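## Task

Rotate the three dice until their upward faces total 8, with every die lying flat and entirely on the mat. Nothing may depend on the robot holding it in place at the end, and the grippers must release and move away before finishing.

## Robot and tools

Robot: two arms, left_arm and right_arm, each with six revolute joints and a parallel two-pad gripper. The names are labels only; they do not match the left or right side of any picture.

Frame: one scene frame shared by both arms. Origin is on the tabletop midway between the arm bases, +x points out across the table, +y is toward left_arm, +z is up. Reported gripper positions are in metres with orientation as a quaternion in w,x,y,z order; these reports can be somewhat off, especially when an arm reaches far.

Gripper geometry: fingers extend along the gripper's +z axis and close along its x axis. The reported position is the point between the pads; fingertips extend 17.5 mm past it. A flat block projects roughly 9 cm from the last joint's axis toward the gripper's -y and rotates with it. Spinning only the last joint moves the pad midpoint around a 25 mm circle.

Tool execute_actions, argument actions: a list holding zero or one item. An empty list just reports the current state. An item with rows plus optional steps (1 to 15, default 15) is a motion; each row is used for one 1/30 s control step and the final row repeats to fill the remaining steps; up to 15 rows. An item with only steps (up to 300) is a wait with no new command, counted from the previous result, with the driver's own reply time included. Optional pictures (boolean) controls whether camera images are returned; by default they are.

Each row is one flat list of 18 numbers covering both arms, always all 18: left_arm joints 1-6, then left gripper position, force_limit, speed; then right_arm joints 1-6, then right gripper position, force_limit, speed. Joint values are absolute target angles in radians (same as the Joint positions line), not offsets. Joint order and stated ranges: waist -3.491..3.491, shoulder -3.140..3.140, elbow -1.187..4.328, forearm roll -3.316..3.316, wrist pitch -3.140..3.140, wrist roll -3.927..3.927. A target beyond a range end by more than 0.010 rad and farther out than the joint currently is gets the whole call refused (nothing sent). True ends may differ by up to 0.010 rad; overshooting targets are clipped to the true end and the result may note "joint sent to its limit", possibly for an earlier action. Absence of that note does not prove room remains.

Gripper numbers, each an absolute setting in [-1, 1]: position +1 = fully open (50 mm gap), about -0.65 = pads touching, -1 = close until blocked (use this to grip). force_limit maps to per-pad force about 20 N at -1, 102 N at 0, 185 N at +1 (actual up to ~17% more). speed maps to gap change of 20 mm/s at -1, 85 at 0, 150 at +1. To leave a gripper unchanged, resend its same three values; a 0 is a real command. New force or speed only applies after the position value changes by at least 0.01; to grip more gently, open first.

Motion limits: joint targets move at most 2.62 (waist, shoulder), 3.14 (elbow), 3.93 (other three) rad/s, with 0.5 s to accelerate, joints of one arm synchronized. Targets are kept within 0.805 rad (waist, shoulder), 0.966 (elbow), 1.21 (wrist joints) of measured angles, and scaled back if they would put the gripper more than 70 mm from where it is. Arms keep heading to the last row's target while the driver thinks or waits, until everything is nearly still or a step is HELD.

Results: one state line `left_arm: …` | `right_arm: …` with each gripper's position and quaternion; Joint positions and Joint velocities blocks per arm (rad, rad/s) in joint order; gripper object_status: 0 moving, 1 blocked while opening, 2 blocked while closing (a grip; confirm this), 3 reached target or pads met (probably nothing held). A new position value resets it to 0 until fingers settle. position_measured in counts: opening ≈ (250 - counts) × 0.202 mm. Lost grips re-close automatically, except after a grip at force_limit -1, where status stays 2 even if the object is gone, and on an immovable off-center object such a grip can fade within a minute. "joint command not followed" means a clearance check altered joint targets; the rest of the row still ran. HELD marks steps where the row was partly or wholly not sent. MOTOR HOT warns of heating from holding loads; OVER-TEMPERATURE FAULT means the arm is braked until cooled.

Faults: a joint torque at its load limit (waist, shoulder, elbow 147 N m; forearm roll, wrist pitch, wrist roll 36.8 N m, held weight included) or any external force of 150 N on the arm, tool or held item stops that arm for 10 s, abandons the rest of the call, and lets the arm yield.

Tool zoom_image: camera (cam_high, cam_low, cam_left_wrist, cam_right_wrist; all 896x504) and region [x0, y0, x1, y1] in pixels from the top-left, at most 504x504. Returns a closer look at that camera's latest image; useful for reading die faces.

Tool finished_scene: argument scene, the current scene's number; irreversible, grades the scene and loads the next task. Replying without any tool call ends everything.

Avoid: dropping or knocking anything off the table (fails), arms colliding or pressing on each other, slams, hard pushes, dice left tilted, leaning, or off the mat edge, and finishing while still holding or touching a die. Smooth, short, low-effort motion is better. Loose objects or held parts may occasionally get a brief external nudge.

Each tool is called after ">>>" in YAML: its name, and indented under it one key for each argument.

## Session

>>> execute_actions:
  actions: []

Scene clock: 0.00 s of 5700.00 s.
left_arm: end_effector_position=(+0.4411, +0.3323, +0.2256) position_measured=3 object_status=3 end_effector_quat_wxyz=(+0.563, +0.795, +0.198, +0.108) | right_arm: end_effector_position=(+0.6638, -0.3060, +0.2987) position_measured=3 object_status=3 end_effector_quat_wxyz=(-0.206, +0.261, +0.858, +0.392)
Joint positions: left_arm=[ 0.841  0.088 -0.722  1.086 -1.541 -2.38 ] | right_arm=[-0.232  0.885  1.291 -1.032 -2.116  0.674]
Joint velocities: left_arm=[-0. -0.  0. -0.  0. -0.] | right_arm=[ 0.001 -0.     0.001 -0.001 -0.001  0.   ]

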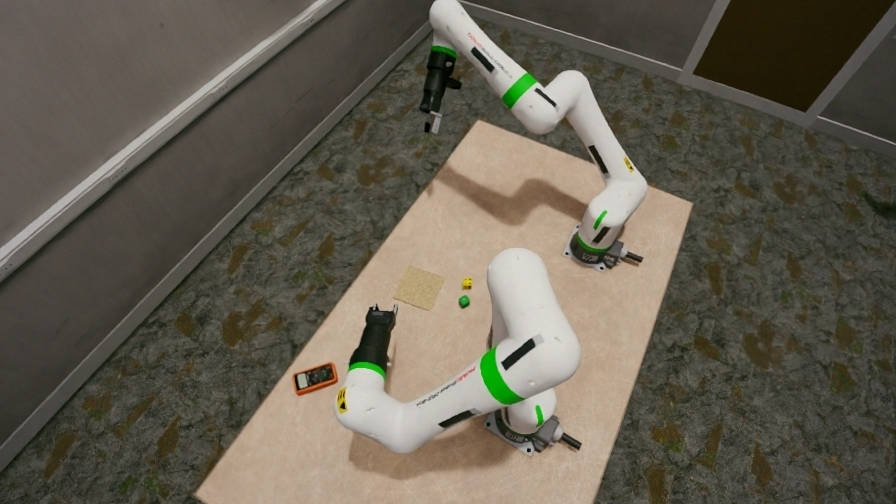

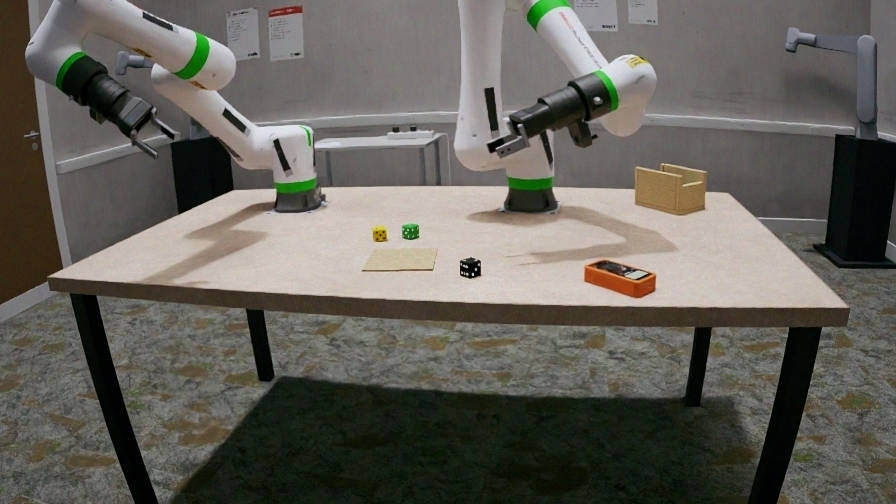

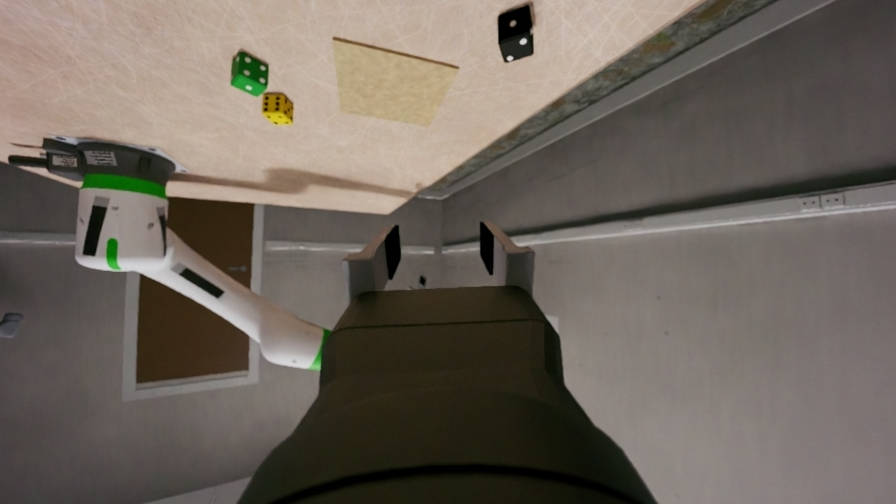

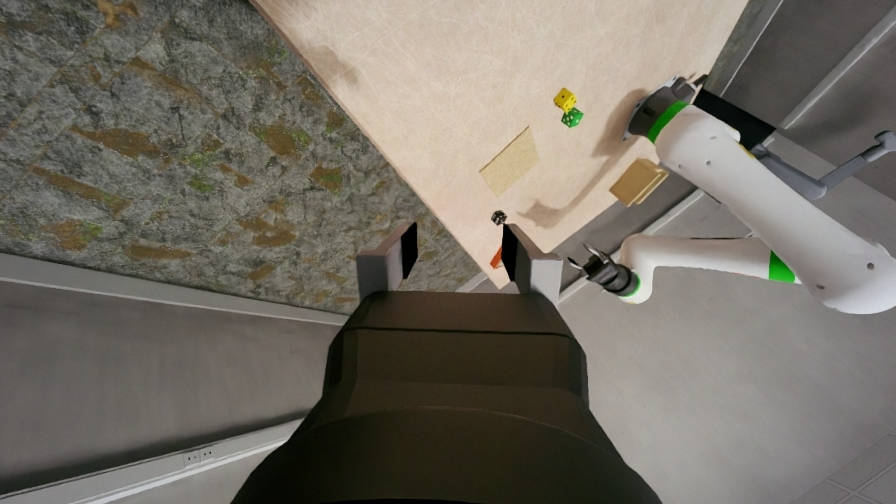

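>>> zoom_image:
  camera: "cam_left_wrist"
  region: [200, 0, 580, 150]

>>> zoom_image:
  camera: "cam_low"
  region: [340, 200, 520, 300]

>>> zoom_image:
  camera: "cam_high"
  region: [360, 240, 520, 340]

Region (200, 0, 580, 150) of cam_left_wrist's 896x504 image, scaled by 1.326, with more detail than that image has; it fills the top 199 rows of this view, and the rest is white.

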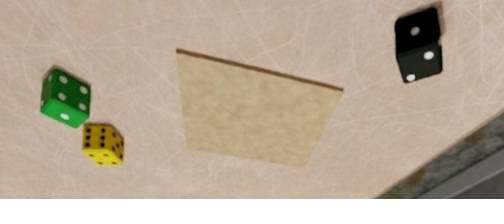

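Region (340, 200, 520, 300) of cam_low's 896x504 image, scaled by 2.800, with more detail than that image has.

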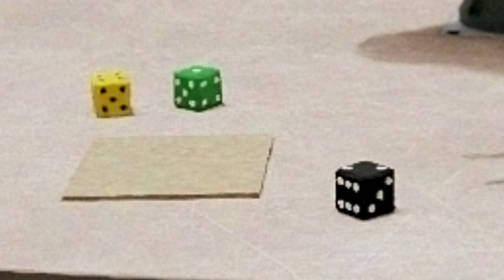

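Region (360, 240, 520, 340) of cam_high's 896x504 image, scaled by 3.150, with more detail than that image has; it fills the top 315 rows of this view, and the rest is white.

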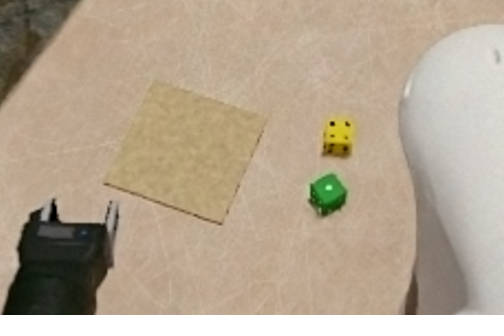

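>>> execute_actions:
  actions:
    - {"rows":[[-0.527,-0.016,-0.06,0,-1.527,-2.61,1,0,0,-0.232,0.885,1.291,-1.032,-2.116,0.674,1,0,0]]}
  pictures: false

>>> execute_actions:
  actions:
    - {"steps":30}

Scene clock: 79.87 s of 5700.00 s.
left_arm: end_effector_position=(+0.3874, +0.2044, +0.2034) position_measured=3 object_status=3 end_effector_quat_wxyz=(+0.346, +0.917, -0.201, +0.001) | right_arm: end_effector_position=(+0.6639, -0.3057, +0.2985) position_measured=3 object_status=3 end_effector_quat_wxyz=(-0.206, +0.261, +0.858, +0.392)
Joint positions: left_arm=[ 0.395  0.04  -0.419  0.589 -1.535 -2.485] | right_arm=[-0.232  0.885  1.291 -1.032 -2.116  0.674]
Joint velocities: left_arm=[-1.367 -0.109  0.693 -1.133  0.015 -0.239] | right_arm=[ 0.     0.001  0.001 -0.002 -0.    -0.002]
Steps of this call (steps 1 to 90: nothing new was sent; then 76.37 s passed at rest; steps 91 to 105: all 15 steps of this action). Readings (joint positions | what the end effector reports):
91: left_arm=[0.841 0.088 -0.722 1.086 -1.541 -2.380] | right_arm=[-0.232 0.885 1.291 -1.032 -2.116 0.674] | left_arm position_measured=3 object_status=3 | right_arm position_measured=3 object_status=3
92: left_arm=[0.837 0.087 -0.719 1.081 -1.541 -2.381] | right_arm=[-0.232 0.885 1.291 -1.032 -2.116 0.674] | left_arm position_measured=3 object_status=3 | right_arm position_measured=3 object_status=3
94: left_arm=[0.814 0.084 -0.700 1.049 -1.541 -2.388] | right_arm=[-0.232 0.885 1.291 -1.032 -2.116 0.674] | left_arm position_measured=3 object_status=3 | right_arm position_measured=3 object_status=3
98: left_arm=[0.697 0.070 -0.606 0.896 -1.539 -2.420] | right_arm=[-0.232 0.885 1.291 -1.032 -2.116 0.674] | left_arm position_measured=3 object_status=3 | right_arm position_measured=3 object_status=3
105: the state above

Scene clock: 80.87 s of 5700.00 s.
left_arm: end_effector_position=(+0.2813, +0.0115, +0.2480) position_measured=3 object_status=3 end_effector_quat_wxyz=(-0.000, +0.686, -0.728, -0.000) | right_arm: end_effector_position=(+0.6639, -0.3057, +0.2985) position_measured=3 object_status=3 end_effector_quat_wxyz=(-0.206, +0.261, +0.858, +0.392)
Joint positions: left_arm=[-0.527 -0.016 -0.06  -0.    -1.527 -2.61 ] | right_arm=[-0.232  0.885  1.291 -1.032 -2.116  0.674]
Joint velocities: left_arm=[-0.002 -0.     0.     0.002 -0.    -0.   ] | right_arm=[ 0.001 -0.001  0.    -0.001 -0.001  0.002]
Steps of this call (steps 1 to 30: the robot went on to your last target). Readings (joint positions | what the end effector reports):
1: left_arm=[0.349 0.037 -0.396 0.552 -1.534 -2.493] | right_arm=[-0.232 0.885 1.291 -1.032 -2.116 0.674] | left_arm position_measured=3 object_status=3 | right_arm position_measured=3 object_status=3
2: left_arm=[0.303 0.033 -0.375 0.517 -1.534 -2.500] | right_arm=[-0.232 0.885 1.291 -1.032 -2.116 0.674] | left_arm position_measured=3 object_status=3 | right_arm position_measured=3 object_status=3
4: left_arm=[0.213 0.027 -0.337 0.455 -1.533 -2.514] | right_arm=[-0.232 0.885 1.291 -1.032 -2.116 0.674] | left_arm position_measured=3 object_status=3 | right_arm position_measured=3 object_status=3
8: left_arm=[0.036 0.017 -0.271 0.345 -1.531 -2.537] | right_arm=[-0.232 0.885 1.291 -1.032 -2.116 0.674] | left_arm position_measured=3 object_status=3 | right_arm position_measured=3 object_status=3
30: the state above

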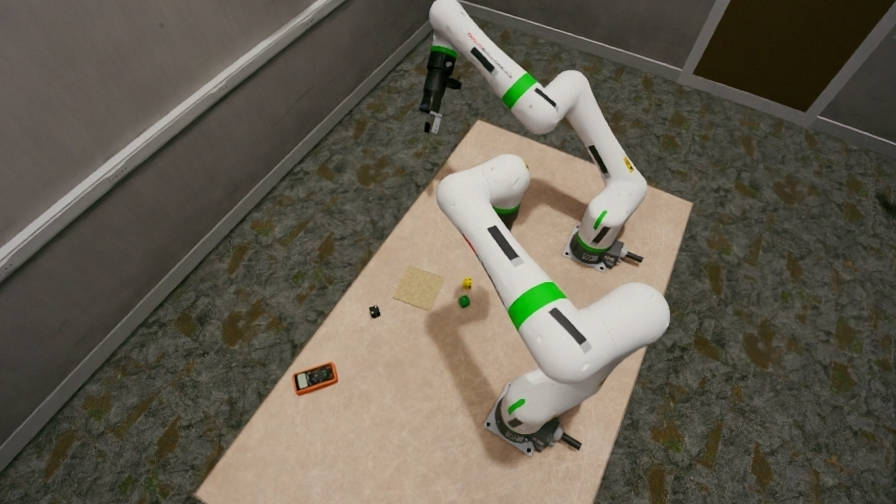

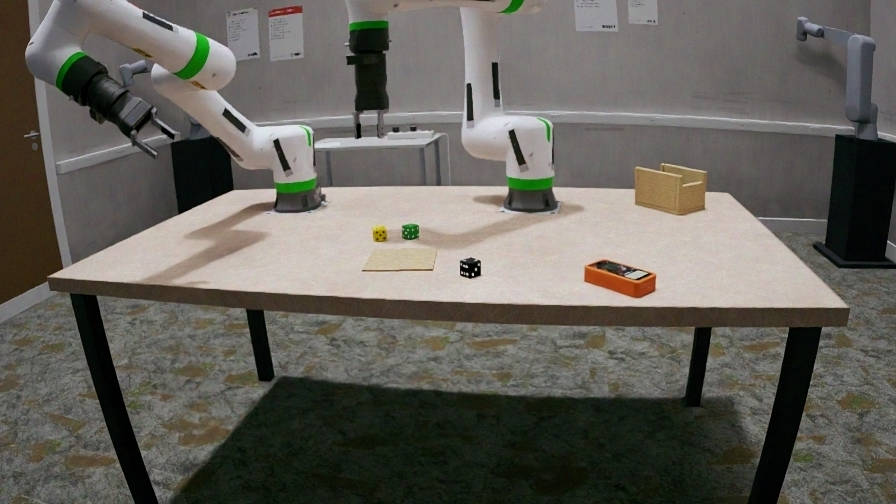

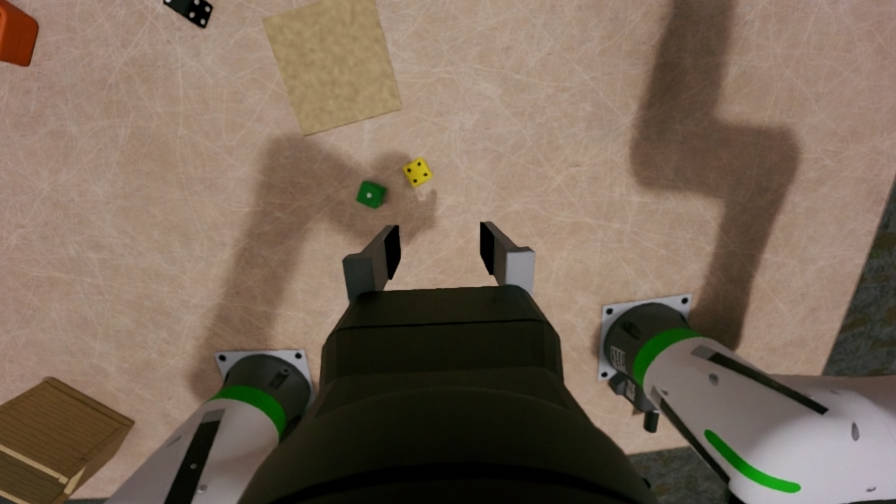

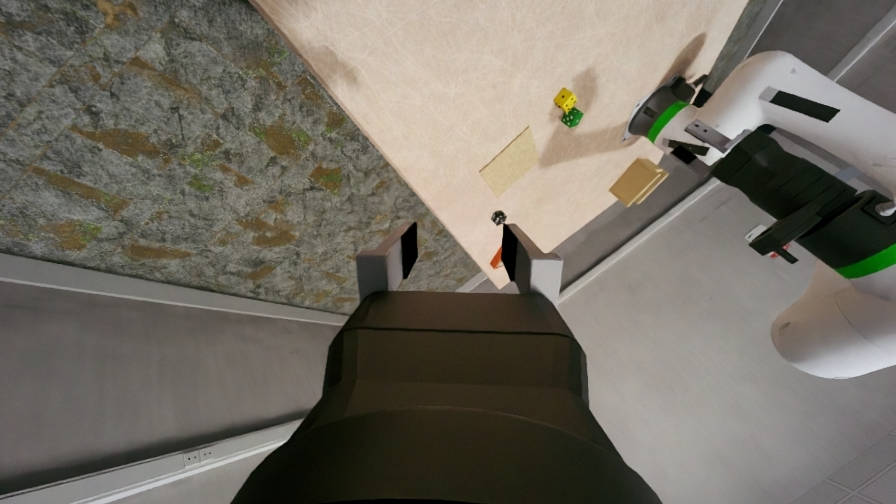

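>>> execute_actions:
  actions:
    - {"rows":[[-0.425,0.033,-0.37,0,-1.168,-2.65,1,0,0,-0.232,0.885,1.291,-1.032,-2.116,0.674,1,0,0]]}
  pictures: false

>>> execute_actions:
  actions:
    - {"steps":10}

Scene clock: 112.17 s of 5700.00 s.
left_arm: end_effector_position=(+0.3024, +0.0493, +0.0995) position_measured=3 object_status=3 end_effector_quat_wxyz=(+0.000, +0.708, -0.706, -0.000) | right_arm: end_effector_position=(+0.6639, -0.3057, +0.2985) position_measured=3 object_status=3 end_effector_quat_wxyz=(-0.206, +0.261, +0.858, +0.392)
Joint positions: left_arm=[-0.426  0.033 -0.367 -0.    -1.172 -2.65 ] | right_arm=[-0.232  0.885  1.291 -1.032 -2.116  0.674]
Joint velocities: left_arm=[ 0.054  0.025 -0.161  0.002  0.189 -0.022] | right_arm=[ 0.001 -0.001  0.001  0.002 -0.    -0.001]
Steps of this call (steps 1 to 15: the robot went on to your last target; steps 16 to 90: nothing new was sent; then 27.80 s passed at rest; steps 91 to 105: all 15 steps of this action). Readings (joint positions | what the end effector reports):
91: left_arm=[-0.527 -0.016 -0.060 0.000 -1.527 -2.610] | right_arm=[-0.232 0.885 1.291 -1.032 -2.116 0.674] | left_arm position_measured=3 object_status=3 | right_arm position_measured=3 object_status=3
92: left_arm=[-0.526 -0.016 -0.063 0.000 -1.522 -2.611] | right_arm=[-0.232 0.885 1.291 -1.032 -2.116 0.674] | left_arm position_measured=3 object_status=3 | right_arm position_measured=3 object_status=3
94: left_arm=[-0.517 -0.011 -0.092 0.000 -1.489 -2.614] | right_arm=[-0.232 0.885 1.291 -1.032 -2.116 0.674] | left_arm position_measured=3 object_status=3 | right_arm position_measured=3 object_status=3
98: left_arm=[-0.479 0.007 -0.207 0.000 -1.356 -2.629] | right_arm=[-0.232 0.885 1.291 -1.032 -2.116 0.674] | left_arm position_measured=3 object_status=3 | right_arm position_measured=3 object_status=3
105: the state above

Scene clock: 112.50 s of 5700.00 s.
left_arm: end_effector_position=(+0.3026, +0.0497, +0.0982) position_measured=3 object_status=3 end_effector_quat_wxyz=(-0.000, +0.708, -0.706, -0.000) | right_arm: end_effector_position=(+0.6639, -0.3057, +0.2985) position_measured=3 object_status=3 end_effector_quat_wxyz=(-0.206, +0.261, +0.858, +0.392)
Joint positions: left_arm=[-0.425  0.033 -0.37  -0.    -1.168 -2.65 ] | right_arm=[-0.232  0.885  1.291 -1.032 -2.116  0.674]
Joint velocities: left_arm=[ 0.    -0.     0.001  0.     0.001 -0.   ] | right_arm=[-0.     0.     0.001 -0.001  0.    -0.   ]
Steps of this call (steps 1 to 10: the robot went on to your last target). Readings (joint positions | what the end effector reports):
1: left_arm=[-0.425 0.033 -0.370 -0.000 -1.169 -2.650] | right_arm=[-0.232 0.885 1.291 -1.032 -2.116 0.674] | left_arm position_measured=3 object_status=3 | right_arm position_measured=3 object_status=3
2: left_arm=[-0.425 0.033 -0.370 -0.000 -1.168 -2.650] | right_arm=[-0.232 0.885 1.291 -1.032 -2.116 0.674] | left_arm position_measured=3 object_status=3 | right_arm position_measured=3 object_status=3
4: left_arm=[-0.425 0.033 -0.370 -0.000 -1.168 -2.650] | right_arm=[-0.232 0.885 1.291 -1.032 -2.116 0.674] | left_arm position_measured=3 object_status=3 | right_arm position_measured=3 object_status=3
8: left_arm=[-0.425 0.033 -0.370 -0.000 -1.168 -2.650] | right_arm=[-0.232 0.885 1.291 -1.032 -2.116 0.674] | left_arm position_measured=3 object_status=3 | right_arm position_measured=3 object_status=3
10: the state above

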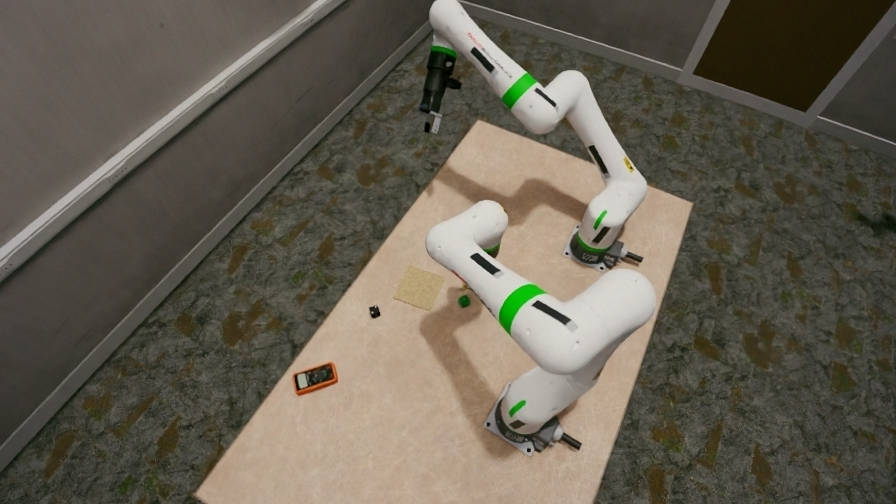

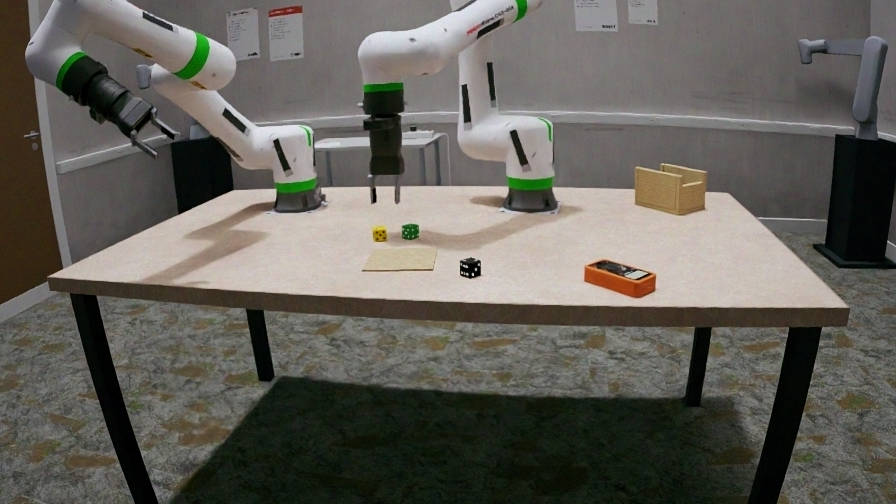

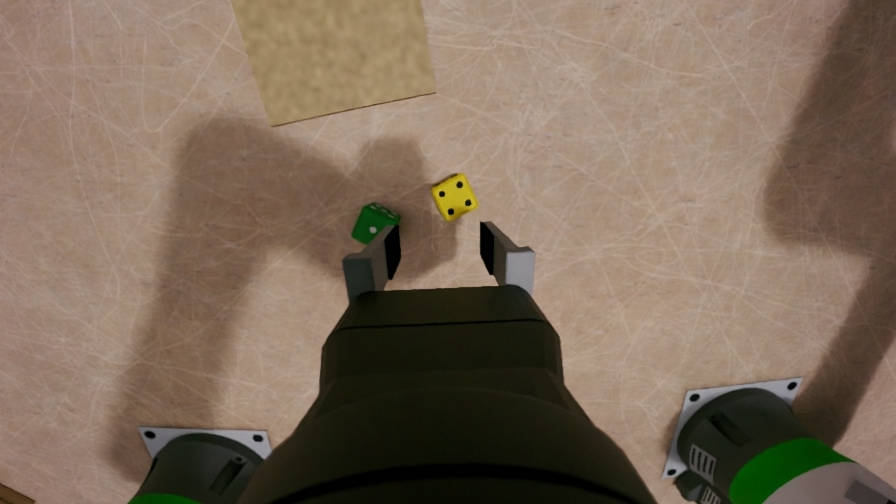

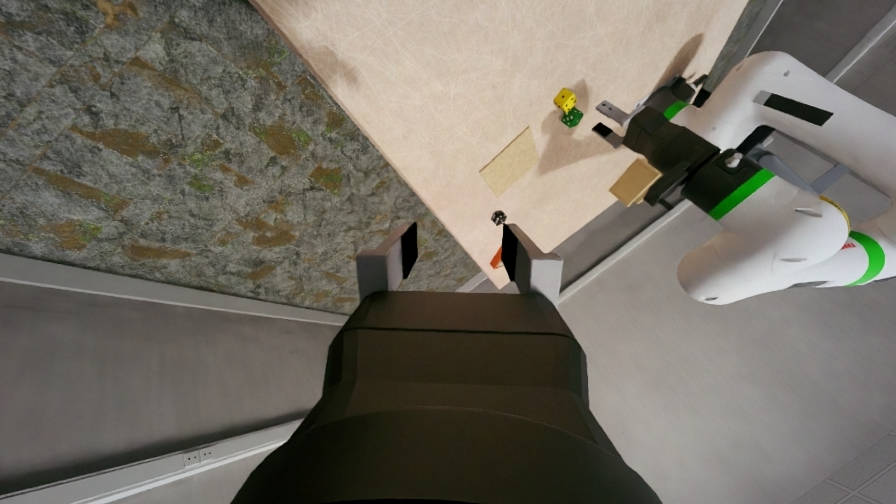

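>>> execute_actions:
  actions:
    - {"rows":[[-0.416,0.119,-0.381,0,-1.071,-2.31,1,0,0,-0.232,0.885,1.291,-1.032,-2.116,0.674,1,0,0]]}
  pictures: false

>>> execute_actions:
  actions:
    - {"steps":10}

Scene clock: 136.10 s of 5700.00 s.
left_arm: end_effector_position=(+0.3188, +0.0531, +0.0580) position_measured=3 object_status=3 end_effector_quat_wxyz=(+0.000, +0.820, -0.573, -0.000) | right_arm: end_effector_position=(+0.6639, -0.3057, +0.2985) position_measured=3 object_status=3 end_effector_quat_wxyz=(-0.206, +0.261, +0.858, +0.392)
Joint positions: left_arm=[-0.416  0.119 -0.381  0.    -1.071 -2.31 ] | right_arm=[-0.232  0.885  1.291 -1.032 -2.116  0.674]
Joint velocities: left_arm=[ 0.    -0.    -0.    -0.     0.001  0.005] | right_arm=[ 0.001 -0.001 -0.001  0.001  0.001 -0.001]
Steps of this call (steps 1 to 15: the robot went on to your last target; steps 16 to 90: nothing new was sent; then 20.10 s passed at rest; steps 91 to 105: all 15 steps of this action). Readings (joint positions | what the end effector reports):
91: left_arm=[-0.425 0.033 -0.370 0.000 -1.168 -2.650] | right_arm=[-0.232 0.885 1.291 -1.032 -2.116 0.674] | left_arm position_measured=3 object_status=3 | right_arm position_measured=3 object_status=3
92: left_arm=[-0.425 0.034 -0.370 0.000 -1.166 -2.645] | right_arm=[-0.232 0.885 1.291 -1.032 -2.116 0.674] | left_arm position_measured=3 object_status=3 | right_arm position_measured=3 object_status=3
94: left_arm=[-0.424 0.043 -0.371 0.000 -1.156 -2.609] | right_arm=[-0.232 0.885 1.291 -1.032 -2.116 0.674] | left_arm position_measured=3 object_status=3 | right_arm position_measured=3 object_status=3
98: left_arm=[-0.419 0.086 -0.377 0.000 -1.108 -2.441] | right_arm=[-0.232 0.885 1.291 -1.032 -2.116 0.674] | left_arm position_measured=3 object_status=3 | right_arm position_measured=3 object_status=3
105: the state above

Scene clock: 136.43 s of 5700.00 s.
left_arm: end_effector_position=(+0.3188, +0.0531, +0.0579) position_measured=3 object_status=3 end_effector_quat_wxyz=(+0.000, +0.820, -0.573, -0.000) | right_arm: end_effector_position=(+0.6639, -0.3057, +0.2985) position_measured=3 object_status=3 end_effector_quat_wxyz=(-0.206, +0.261, +0.858, +0.392)
Joint positions: left_arm=[-0.416  0.119 -0.381  0.    -1.071 -2.31 ] | right_arm=[-0.232  0.885  1.291 -1.032 -2.116  0.674]
Joint velocities: left_arm=[ 0.     0.    -0.     0.001 -0.    -0.001] | right_arm=[-0.001  0.001  0.     0.001  0.     0.   ]
Steps of this call (steps 1 to 10: the robot went on to your last target). Readings (joint positions | what the end effector reports):
1: left_arm=[-0.416 0.119 -0.381 0.000 -1.071 -2.310] | right_arm=[-0.232 0.885 1.291 -1.032 -2.116 0.674] | left_arm position_measured=3 object_status=3 | right_arm position_measured=3 object_status=3
2: left_arm=[-0.416 0.119 -0.381 0.000 -1.071 -2.310] | right_arm=[-0.232 0.885 1.291 -1.032 -2.116 0.674] | left_arm position_measured=3 object_status=3 | right_arm position_measured=3 object_status=3
4: left_arm=[-0.416 0.119 -0.381 0.000 -1.071 -2.310] | right_arm=[-0.232 0.885 1.291 -1.032 -2.116 0.674] | left_arm position_measured=3 object_status=3 | right_arm position_measured=3 object_status=3
8: left_arm=[-0.416 0.119 -0.381 0.000 -1.071 -2.310] | right_arm=[-0.232 0.885 1.291 -1.032 -2.116 0.674] | left_arm position_measured=3 object_status=3 | right_arm position_measured=3 object_status=3
10: the state above

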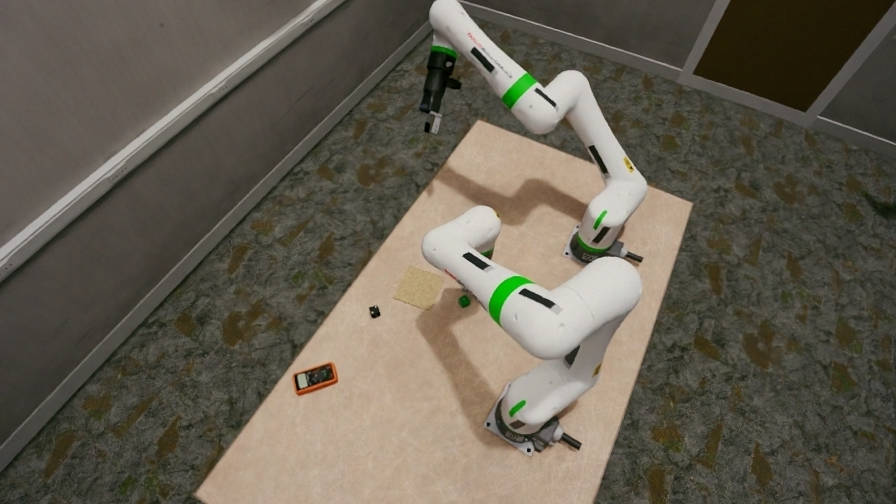

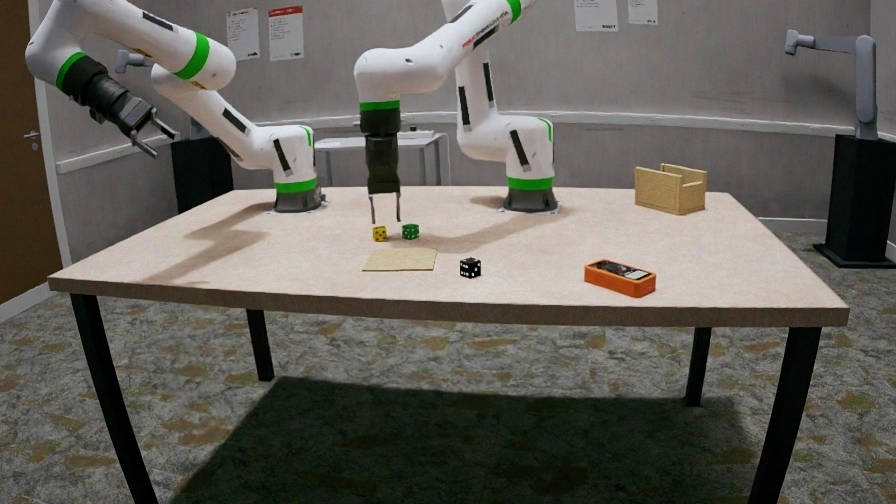

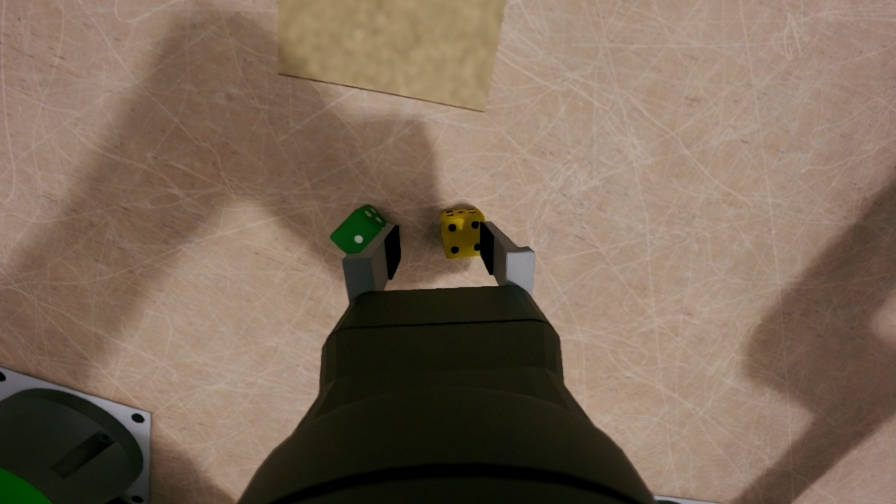

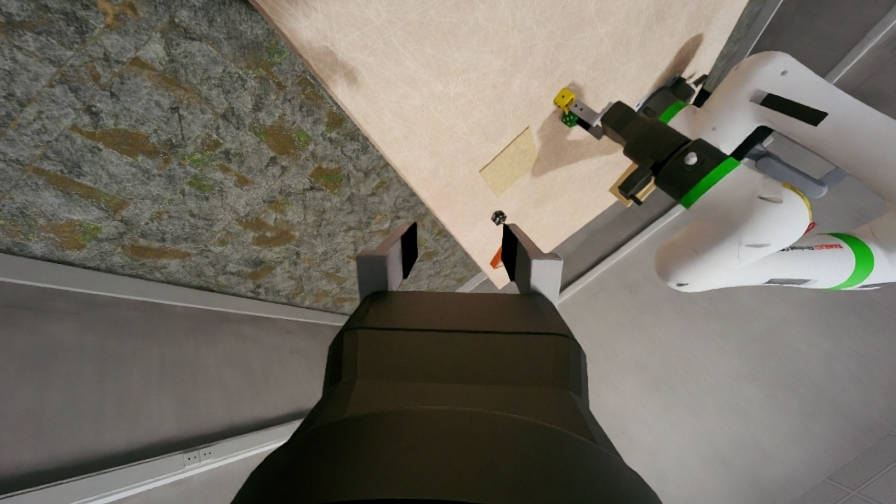

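>>> execute_actions:
  actions:
    - {"rows":[[-0.432,0.119,-0.381,0,-1.071,-2.294,1,0,0,-0.232,0.885,1.291,-1.032,-2.116,0.674,1,0,0],[-0.432,0.119,-0.381,0,-1.071,-2.294,1,0,0,-0.232,0.885,1.291,-1.032,-2.116,0.674,1,0,0],[-0.432,0.119,-0.381,0,-1.071,-2.294,1,0,0,-0.232,0.885,1.291,-1.032,-2.116,0.674,1,0,0],[-0.432,0.119,-0.381,0,-1.071,-2.294,1,0,0,-0.232,0.885,1.291,-1.032,-2.116,0.674,1,0,0],[-0.432,0.1883,-0.4003,0,-0.9822,-2.294,1,0,0,-0.232,0.885,1.291,-1.032,-2.116,0.674,1,0,0]]}

Scene clock: 154.20 s of 5700.00 s.
left_arm: end_effector_position=(+0.3212, +0.0442, +0.0210) position_measured=3 object_status=3 end_effector_quat_wxyz=(-0.000, +0.820, -0.573, -0.000) | right_arm: end_effector_position=(+0.6639, -0.3057, +0.2985) position_measured=3 object_status=3 end_effector_quat_wxyz=(-0.206, +0.261, +0.858, +0.392)
Joint positions: left_arm=[-0.432  0.188 -0.4   -0.    -0.982 -2.294] | right_arm=[-0.232  0.885  1.291 -1.032 -2.116  0.674]
Joint velocities: left_arm=[-0.001  0.     0.     0.001  0.001 -0.   ] | right_arm=[-0.001  0.002  0.    -0.     0.001  0.001]
Steps of this call (steps 1 to 15: the robot went on to your last target; steps 16 to 90: nothing new was sent; then 14.27 s passed at rest; steps 91 to 105: all 15 steps of this action). Readings (joint positions | what the end effector reports):
91: left_arm=[-0.416 0.119 -0.381 -0.000 -1.071 -2.310] | right_arm=[-0.232 0.885 1.291 -1.032 -2.116 0.674] | left_arm position_measured=3 object_status=3 | right_arm position_measured=3 object_status=3
92: left_arm=[-0.419 0.119 -0.381 -0.000 -1.071 -2.306] | right_arm=[-0.232 0.885 1.291 -1.032 -2.116 0.674] | left_arm position_measured=3 object_status=3 | right_arm position_measured=3 object_status=3
94: left_arm=[-0.430 0.119 -0.381 -0.000 -1.071 -2.296] | right_arm=[-0.232 0.885 1.291 -1.032 -2.116 0.674] | left_arm position_measured=3 object_status=3 | right_arm position_measured=3 object_status=3
98: left_arm=[-0.432 0.146 -0.388 -0.000 -1.036 -2.294] | right_arm=[-0.232 0.885 1.291 -1.032 -2.116 0.674] | left_arm position_measured=3 object_status=3 | right_arm position_measured=3 object_status=3
105: the state above

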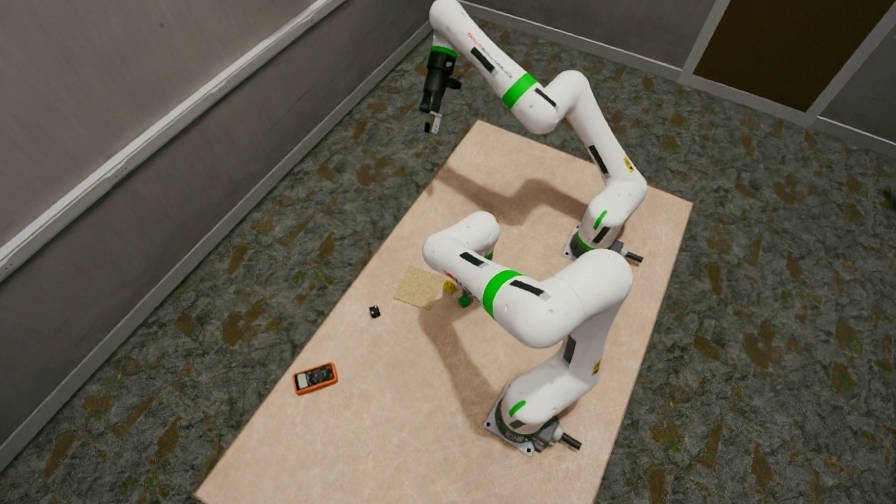

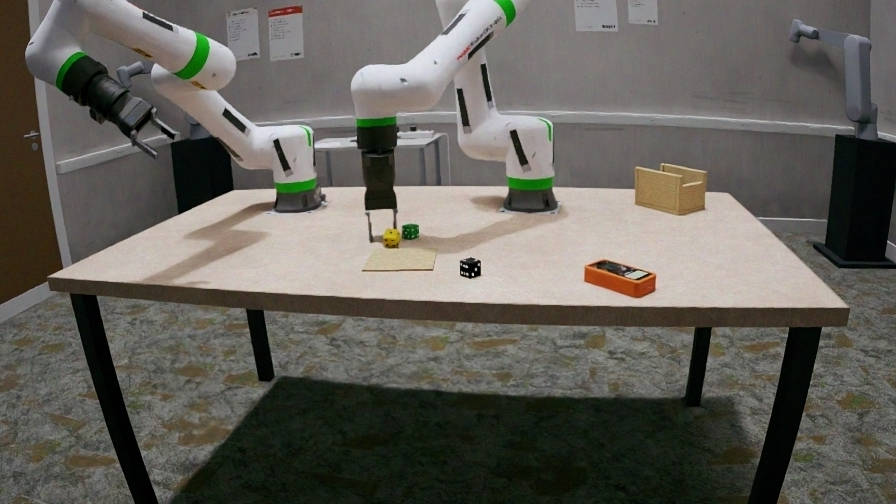

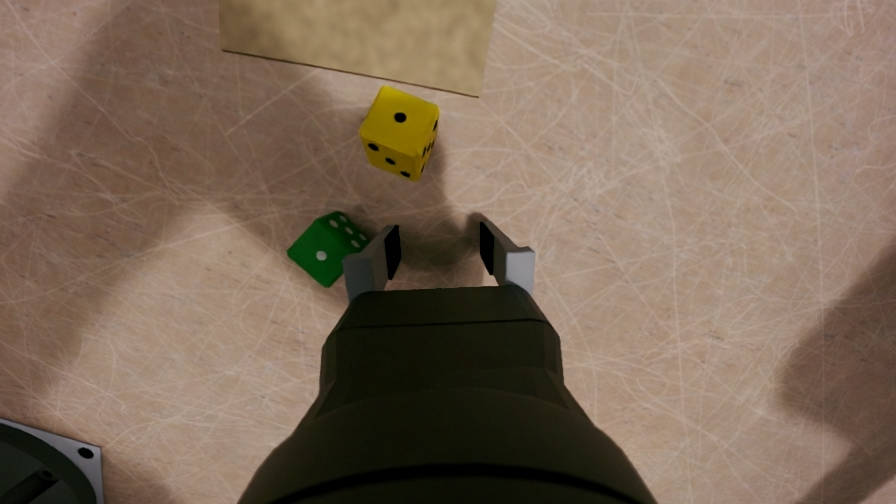

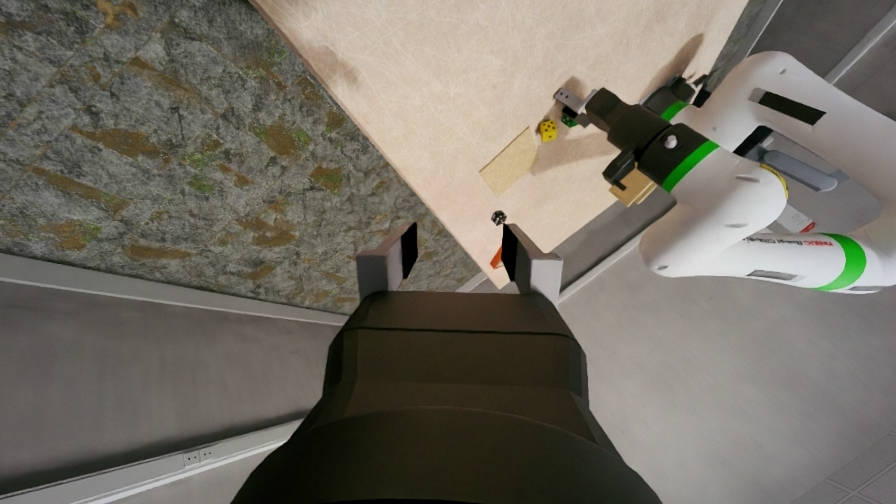

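>>> zoom_image:
  camera: "cam_left_wrist"
  region: [260, 60, 500, 300]

>>> zoom_image:
  camera: "cam_low"
  region: [340, 200, 440, 270]

Region (260, 60, 500, 300) of cam_left_wrist's 896x504 image, scaled by 2.100, with more detail than that image has.

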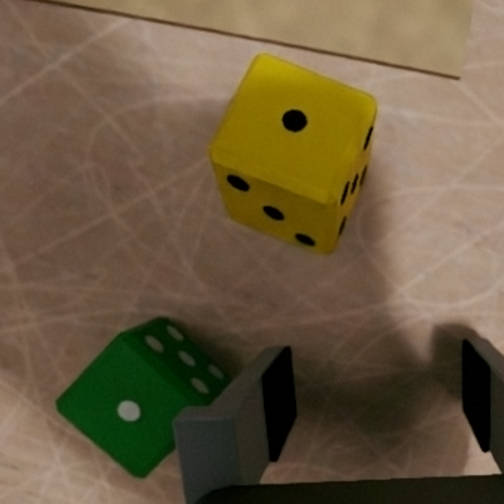

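Region (340, 200, 440, 270) of cam_low's 896x504 image, scaled by 5.040, with more detail than that image has; it fills the top 353 rows of this view, and the rest is white.

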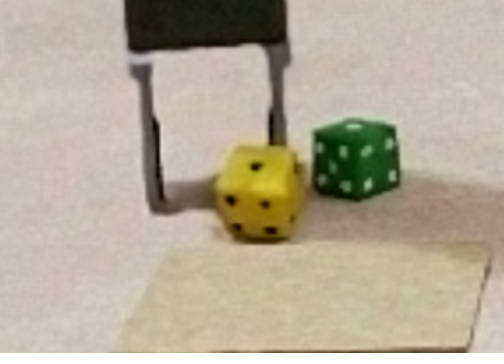

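>>> execute_actions:
  actions:
    - {"rows":[[-0.432,0.05,-0.375,0,-1.15,-2.294,1,0,0,-0.232,0.885,1.291,-1.032,-2.116,0.674,1,0,0],[-0.432,0.05,-0.375,0,-1.15,-2.294,1,0,0,-0.232,0.885,1.291,-1.032,-2.116,0.674,1,0,0],[-0.432,0.05,-0.375,0,-1.15,-2.294,1,0,0,-0.232,0.885,1.291,-1.032,-2.116,0.674,1,0,0],[-0.432,0.05,-0.375,0,-1.15,-2.294,1,0,0,-0.232,0.885,1.291,-1.032,-2.116,0.674,1,0,0],[-0.432,0.05,-0.375,0,-1.15,-2.294,1,0,0,-0.232,0.885,1.291,-1.032,-2.116,0.674,1,0,0],[-0.432,0.05,-0.375,0,-1.15,-2.294,1,0,0,-0.232,0.885,1.291,-1.032,-2.116,0.674,1,0,0],[-0.432,0.05,-0.375,0,-1.15,-2.294,1,0,0,-0.232,0.885,1.291,-1.032,-2.116,0.674,1,0,0],[-0.432,0.05,-0.375,0,-1.15,-2.294,1,0,0,-0.232,0.885,1.291,-1.032,-2.116,0.674,1,0,0],[-0.307,0.219,-0.186,0,-1.166,-1.199,1,0,0,-0.232,0.885,1.291,-1.032,-2.116,0.674,1,0,0]]}
  pictures: false

>>> execute_actions:
  actions:
    - {"steps":20}

Scene clock: 216.13 s of 5700.00 s.
left_arm: end_effector_position=(+0.3181, +0.0575, +0.0979) position_measured=3 object_status=3 end_effector_quat_wxyz=(-0.000, +0.867, -0.497, +0.006) | right_arm: end_effector_position=(+0.6639, -0.3057, +0.2985) position_measured=3 object_status=3 end_effector_quat_wxyz=(-0.206, +0.261, +0.858, +0.392)
Joint positions: left_arm=[-0.414  0.065 -0.337  0.    -1.155 -2.134] | right_arm=[-0.232  0.885  1.291 -1.032 -2.116  0.674]
Joint velocities: left_arm=[ 0.178  0.193  0.32   0.    -0.038  1.539] | right_arm=[ 0.     0.001 -0.001 -0.002 -0.    -0.001]
Steps of this call (steps 1 to 15: the robot went on to your last target; steps 16 to 90: nothing new was sent; then 58.43 s passed at rest; steps 91 to 105: all 15 steps of this action). Readings (joint positions | what the end effector reports):
91: left_arm=[-0.432 0.188 -0.400 0.000 -0.982 -2.294] | right_arm=[-0.232 0.885 1.291 -1.032 -2.116 0.674] | left_arm position_measured=3 object_status=3 | right_arm position_measured=3 object_status=3
92: left_arm=[-0.432 0.185 -0.400 0.000 -0.986 -2.294] | right_arm=[-0.232 0.885 1.291 -1.032 -2.116 0.674] | left_arm position_measured=3 object_status=3 | right_arm position_measured=3 object_status=3
94: left_arm=[-0.432 0.161 -0.395 0.000 -1.015 -2.294] | right_arm=[-0.232 0.885 1.291 -1.032 -2.116 0.674] | left_arm position_measured=3 object_status=3 | right_arm position_measured=3 object_status=3
98: left_arm=[-0.432 0.072 -0.379 0.000 -1.123 -2.294] | right_arm=[-0.232 0.885 1.291 -1.032 -2.116 0.674] | left_arm position_measured=3 object_status=3 | right_arm position_measured=3 object_status=3
105: the state above

Scene clock: 216.80 s of 5700.00 s.
left_arm: end_effector_position=(+0.3816, +0.0848, +0.0878) position_measured=3 object_status=3 end_effector_quat_wxyz=(-0.000, +1.000, +0.000, -0.000) | right_arm: end_effector_position=(+0.6639, -0.3057, +0.2985) position_measured=3 object_status=3 end_effector_quat_wxyz=(-0.206, +0.261, +0.858, +0.392)
Joint positions: left_arm=[-0.307  0.219 -0.186 -0.    -1.166 -1.199] | right_arm=[-0.232  0.885  1.291 -1.032 -2.116  0.674]
Joint velocities: left_arm=[-0.     0.001  0.001 -0.    -0.     0.002] | right_arm=[ 0.    -0.    -0.001  0.    -0.     0.   ]
Steps of this call (steps 1 to 20: the robot went on to your last target). Readings (joint positions | what the end effector reports):
1: left_arm=[-0.407 0.072 -0.326 0.000 -1.157 -2.077] | right_arm=[-0.232 0.885 1.291 -1.032 -2.116 0.674] | left_arm position_measured=3 object_status=3 | right_arm position_measured=3 object_status=3
2: left_arm=[-0.400 0.081 -0.313 0.000 -1.158 -2.012] | right_arm=[-0.232 0.885 1.291 -1.032 -2.116 0.674] | left_arm position_measured=3 object_status=3 | right_arm position_measured=3 object_status=3
4: left_arm=[-0.382 0.103 -0.283 0.000 -1.160 -1.854] | right_arm=[-0.232 0.885 1.291 -1.032 -2.116 0.674] | left_arm position_measured=3 object_status=3 | right_arm position_measured=3 object_status=3
8: left_arm=[-0.342 0.161 -0.230 -0.000 -1.163 -1.507] | right_arm=[-0.232 0.885 1.291 -1.032 -2.116 0.674] | left_arm position_measured=3 object_status=3 | right_arm position_measured=3 object_status=3
20: the state above

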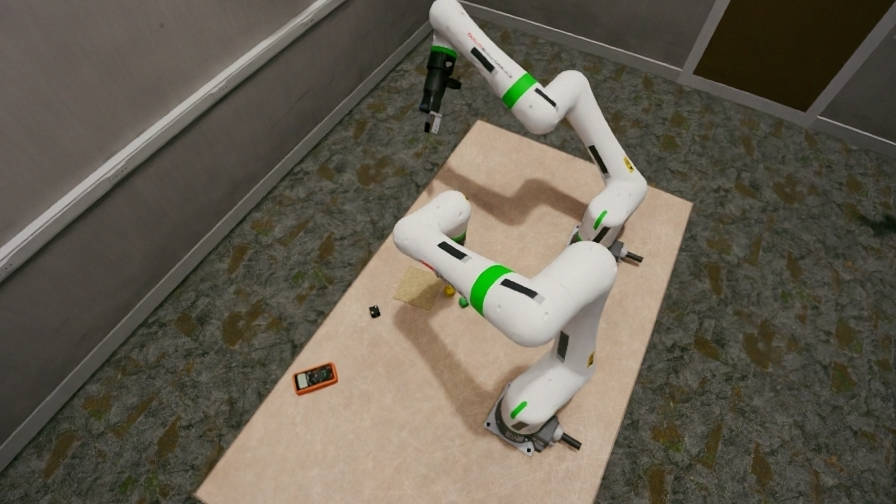

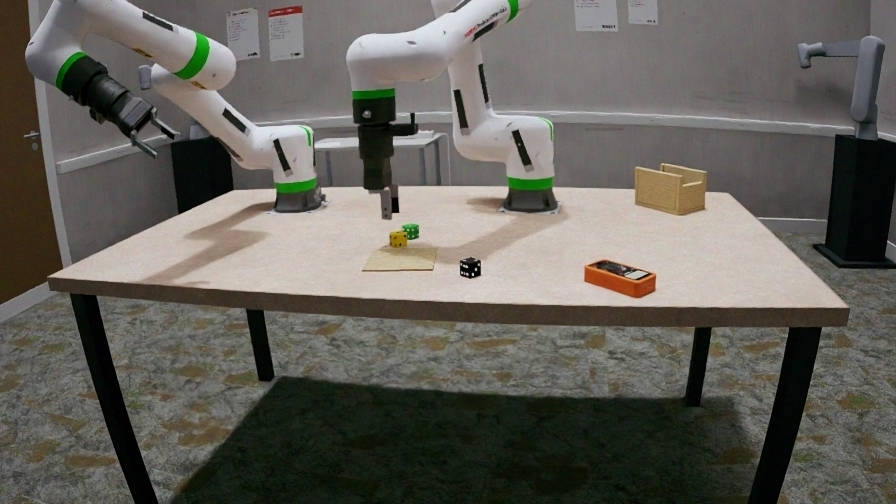

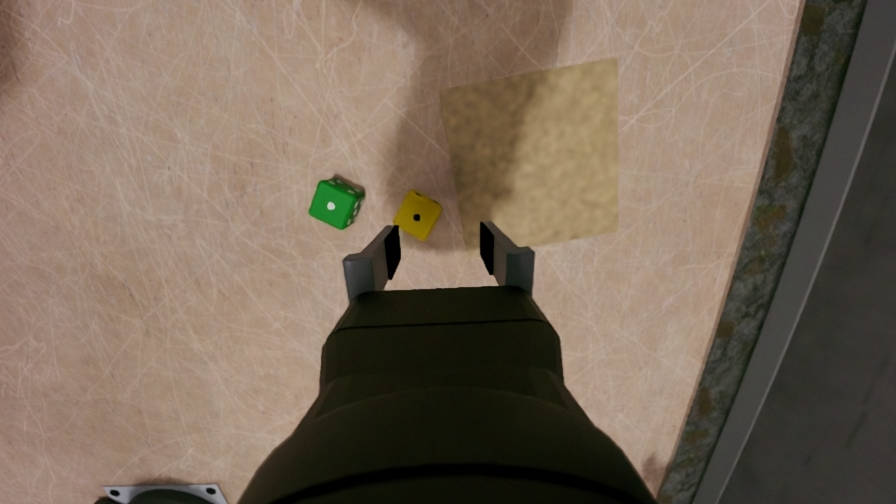

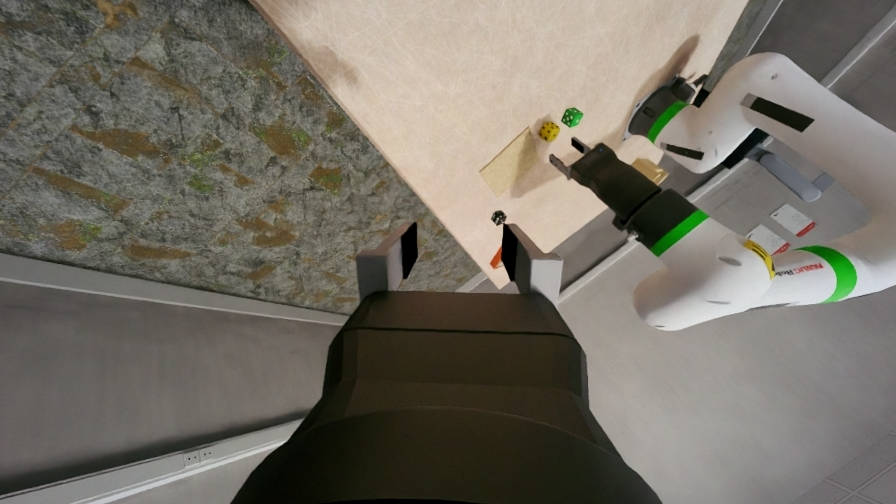

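>>> zoom_image:
  camera: "cam_left_wrist"
  region: [290, 150, 550, 310]

Region (290, 150, 550, 310) of cam_left_wrist's 896x504 image, scaled by 1.938, with more detail than that image has; it fills the top 310 rows of this view, and the rest is white.

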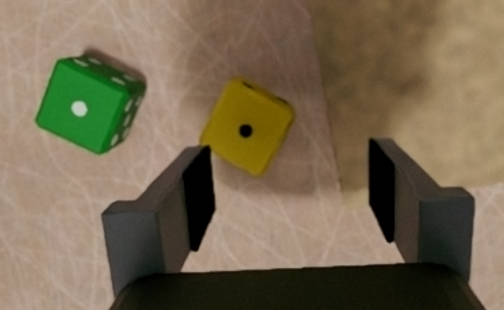

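>>> zoom_image:
  camera: "cam_low"
  region: [370, 215, 430, 255]

>>> zoom_image:
  camera: "cam_right_wrist"
  region: [520, 90, 600, 150]

Region (370, 215, 430, 255) of cam_low's 896x504 image, scaled by 8.400, with more detail than that image has.

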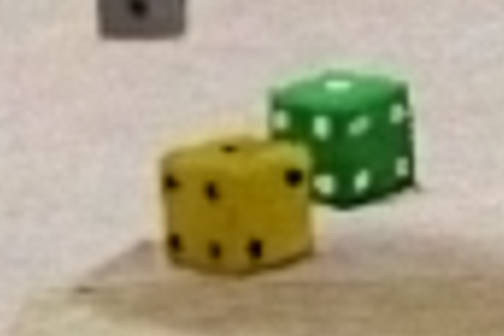

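Region (520, 90, 600, 150) of cam_right_wrist's 896x504 image, scaled by 6.300, with more detail than that image has; it fills the top 378 rows of this view, and the rest is white.

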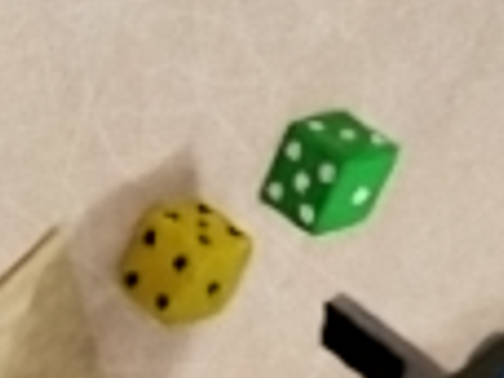

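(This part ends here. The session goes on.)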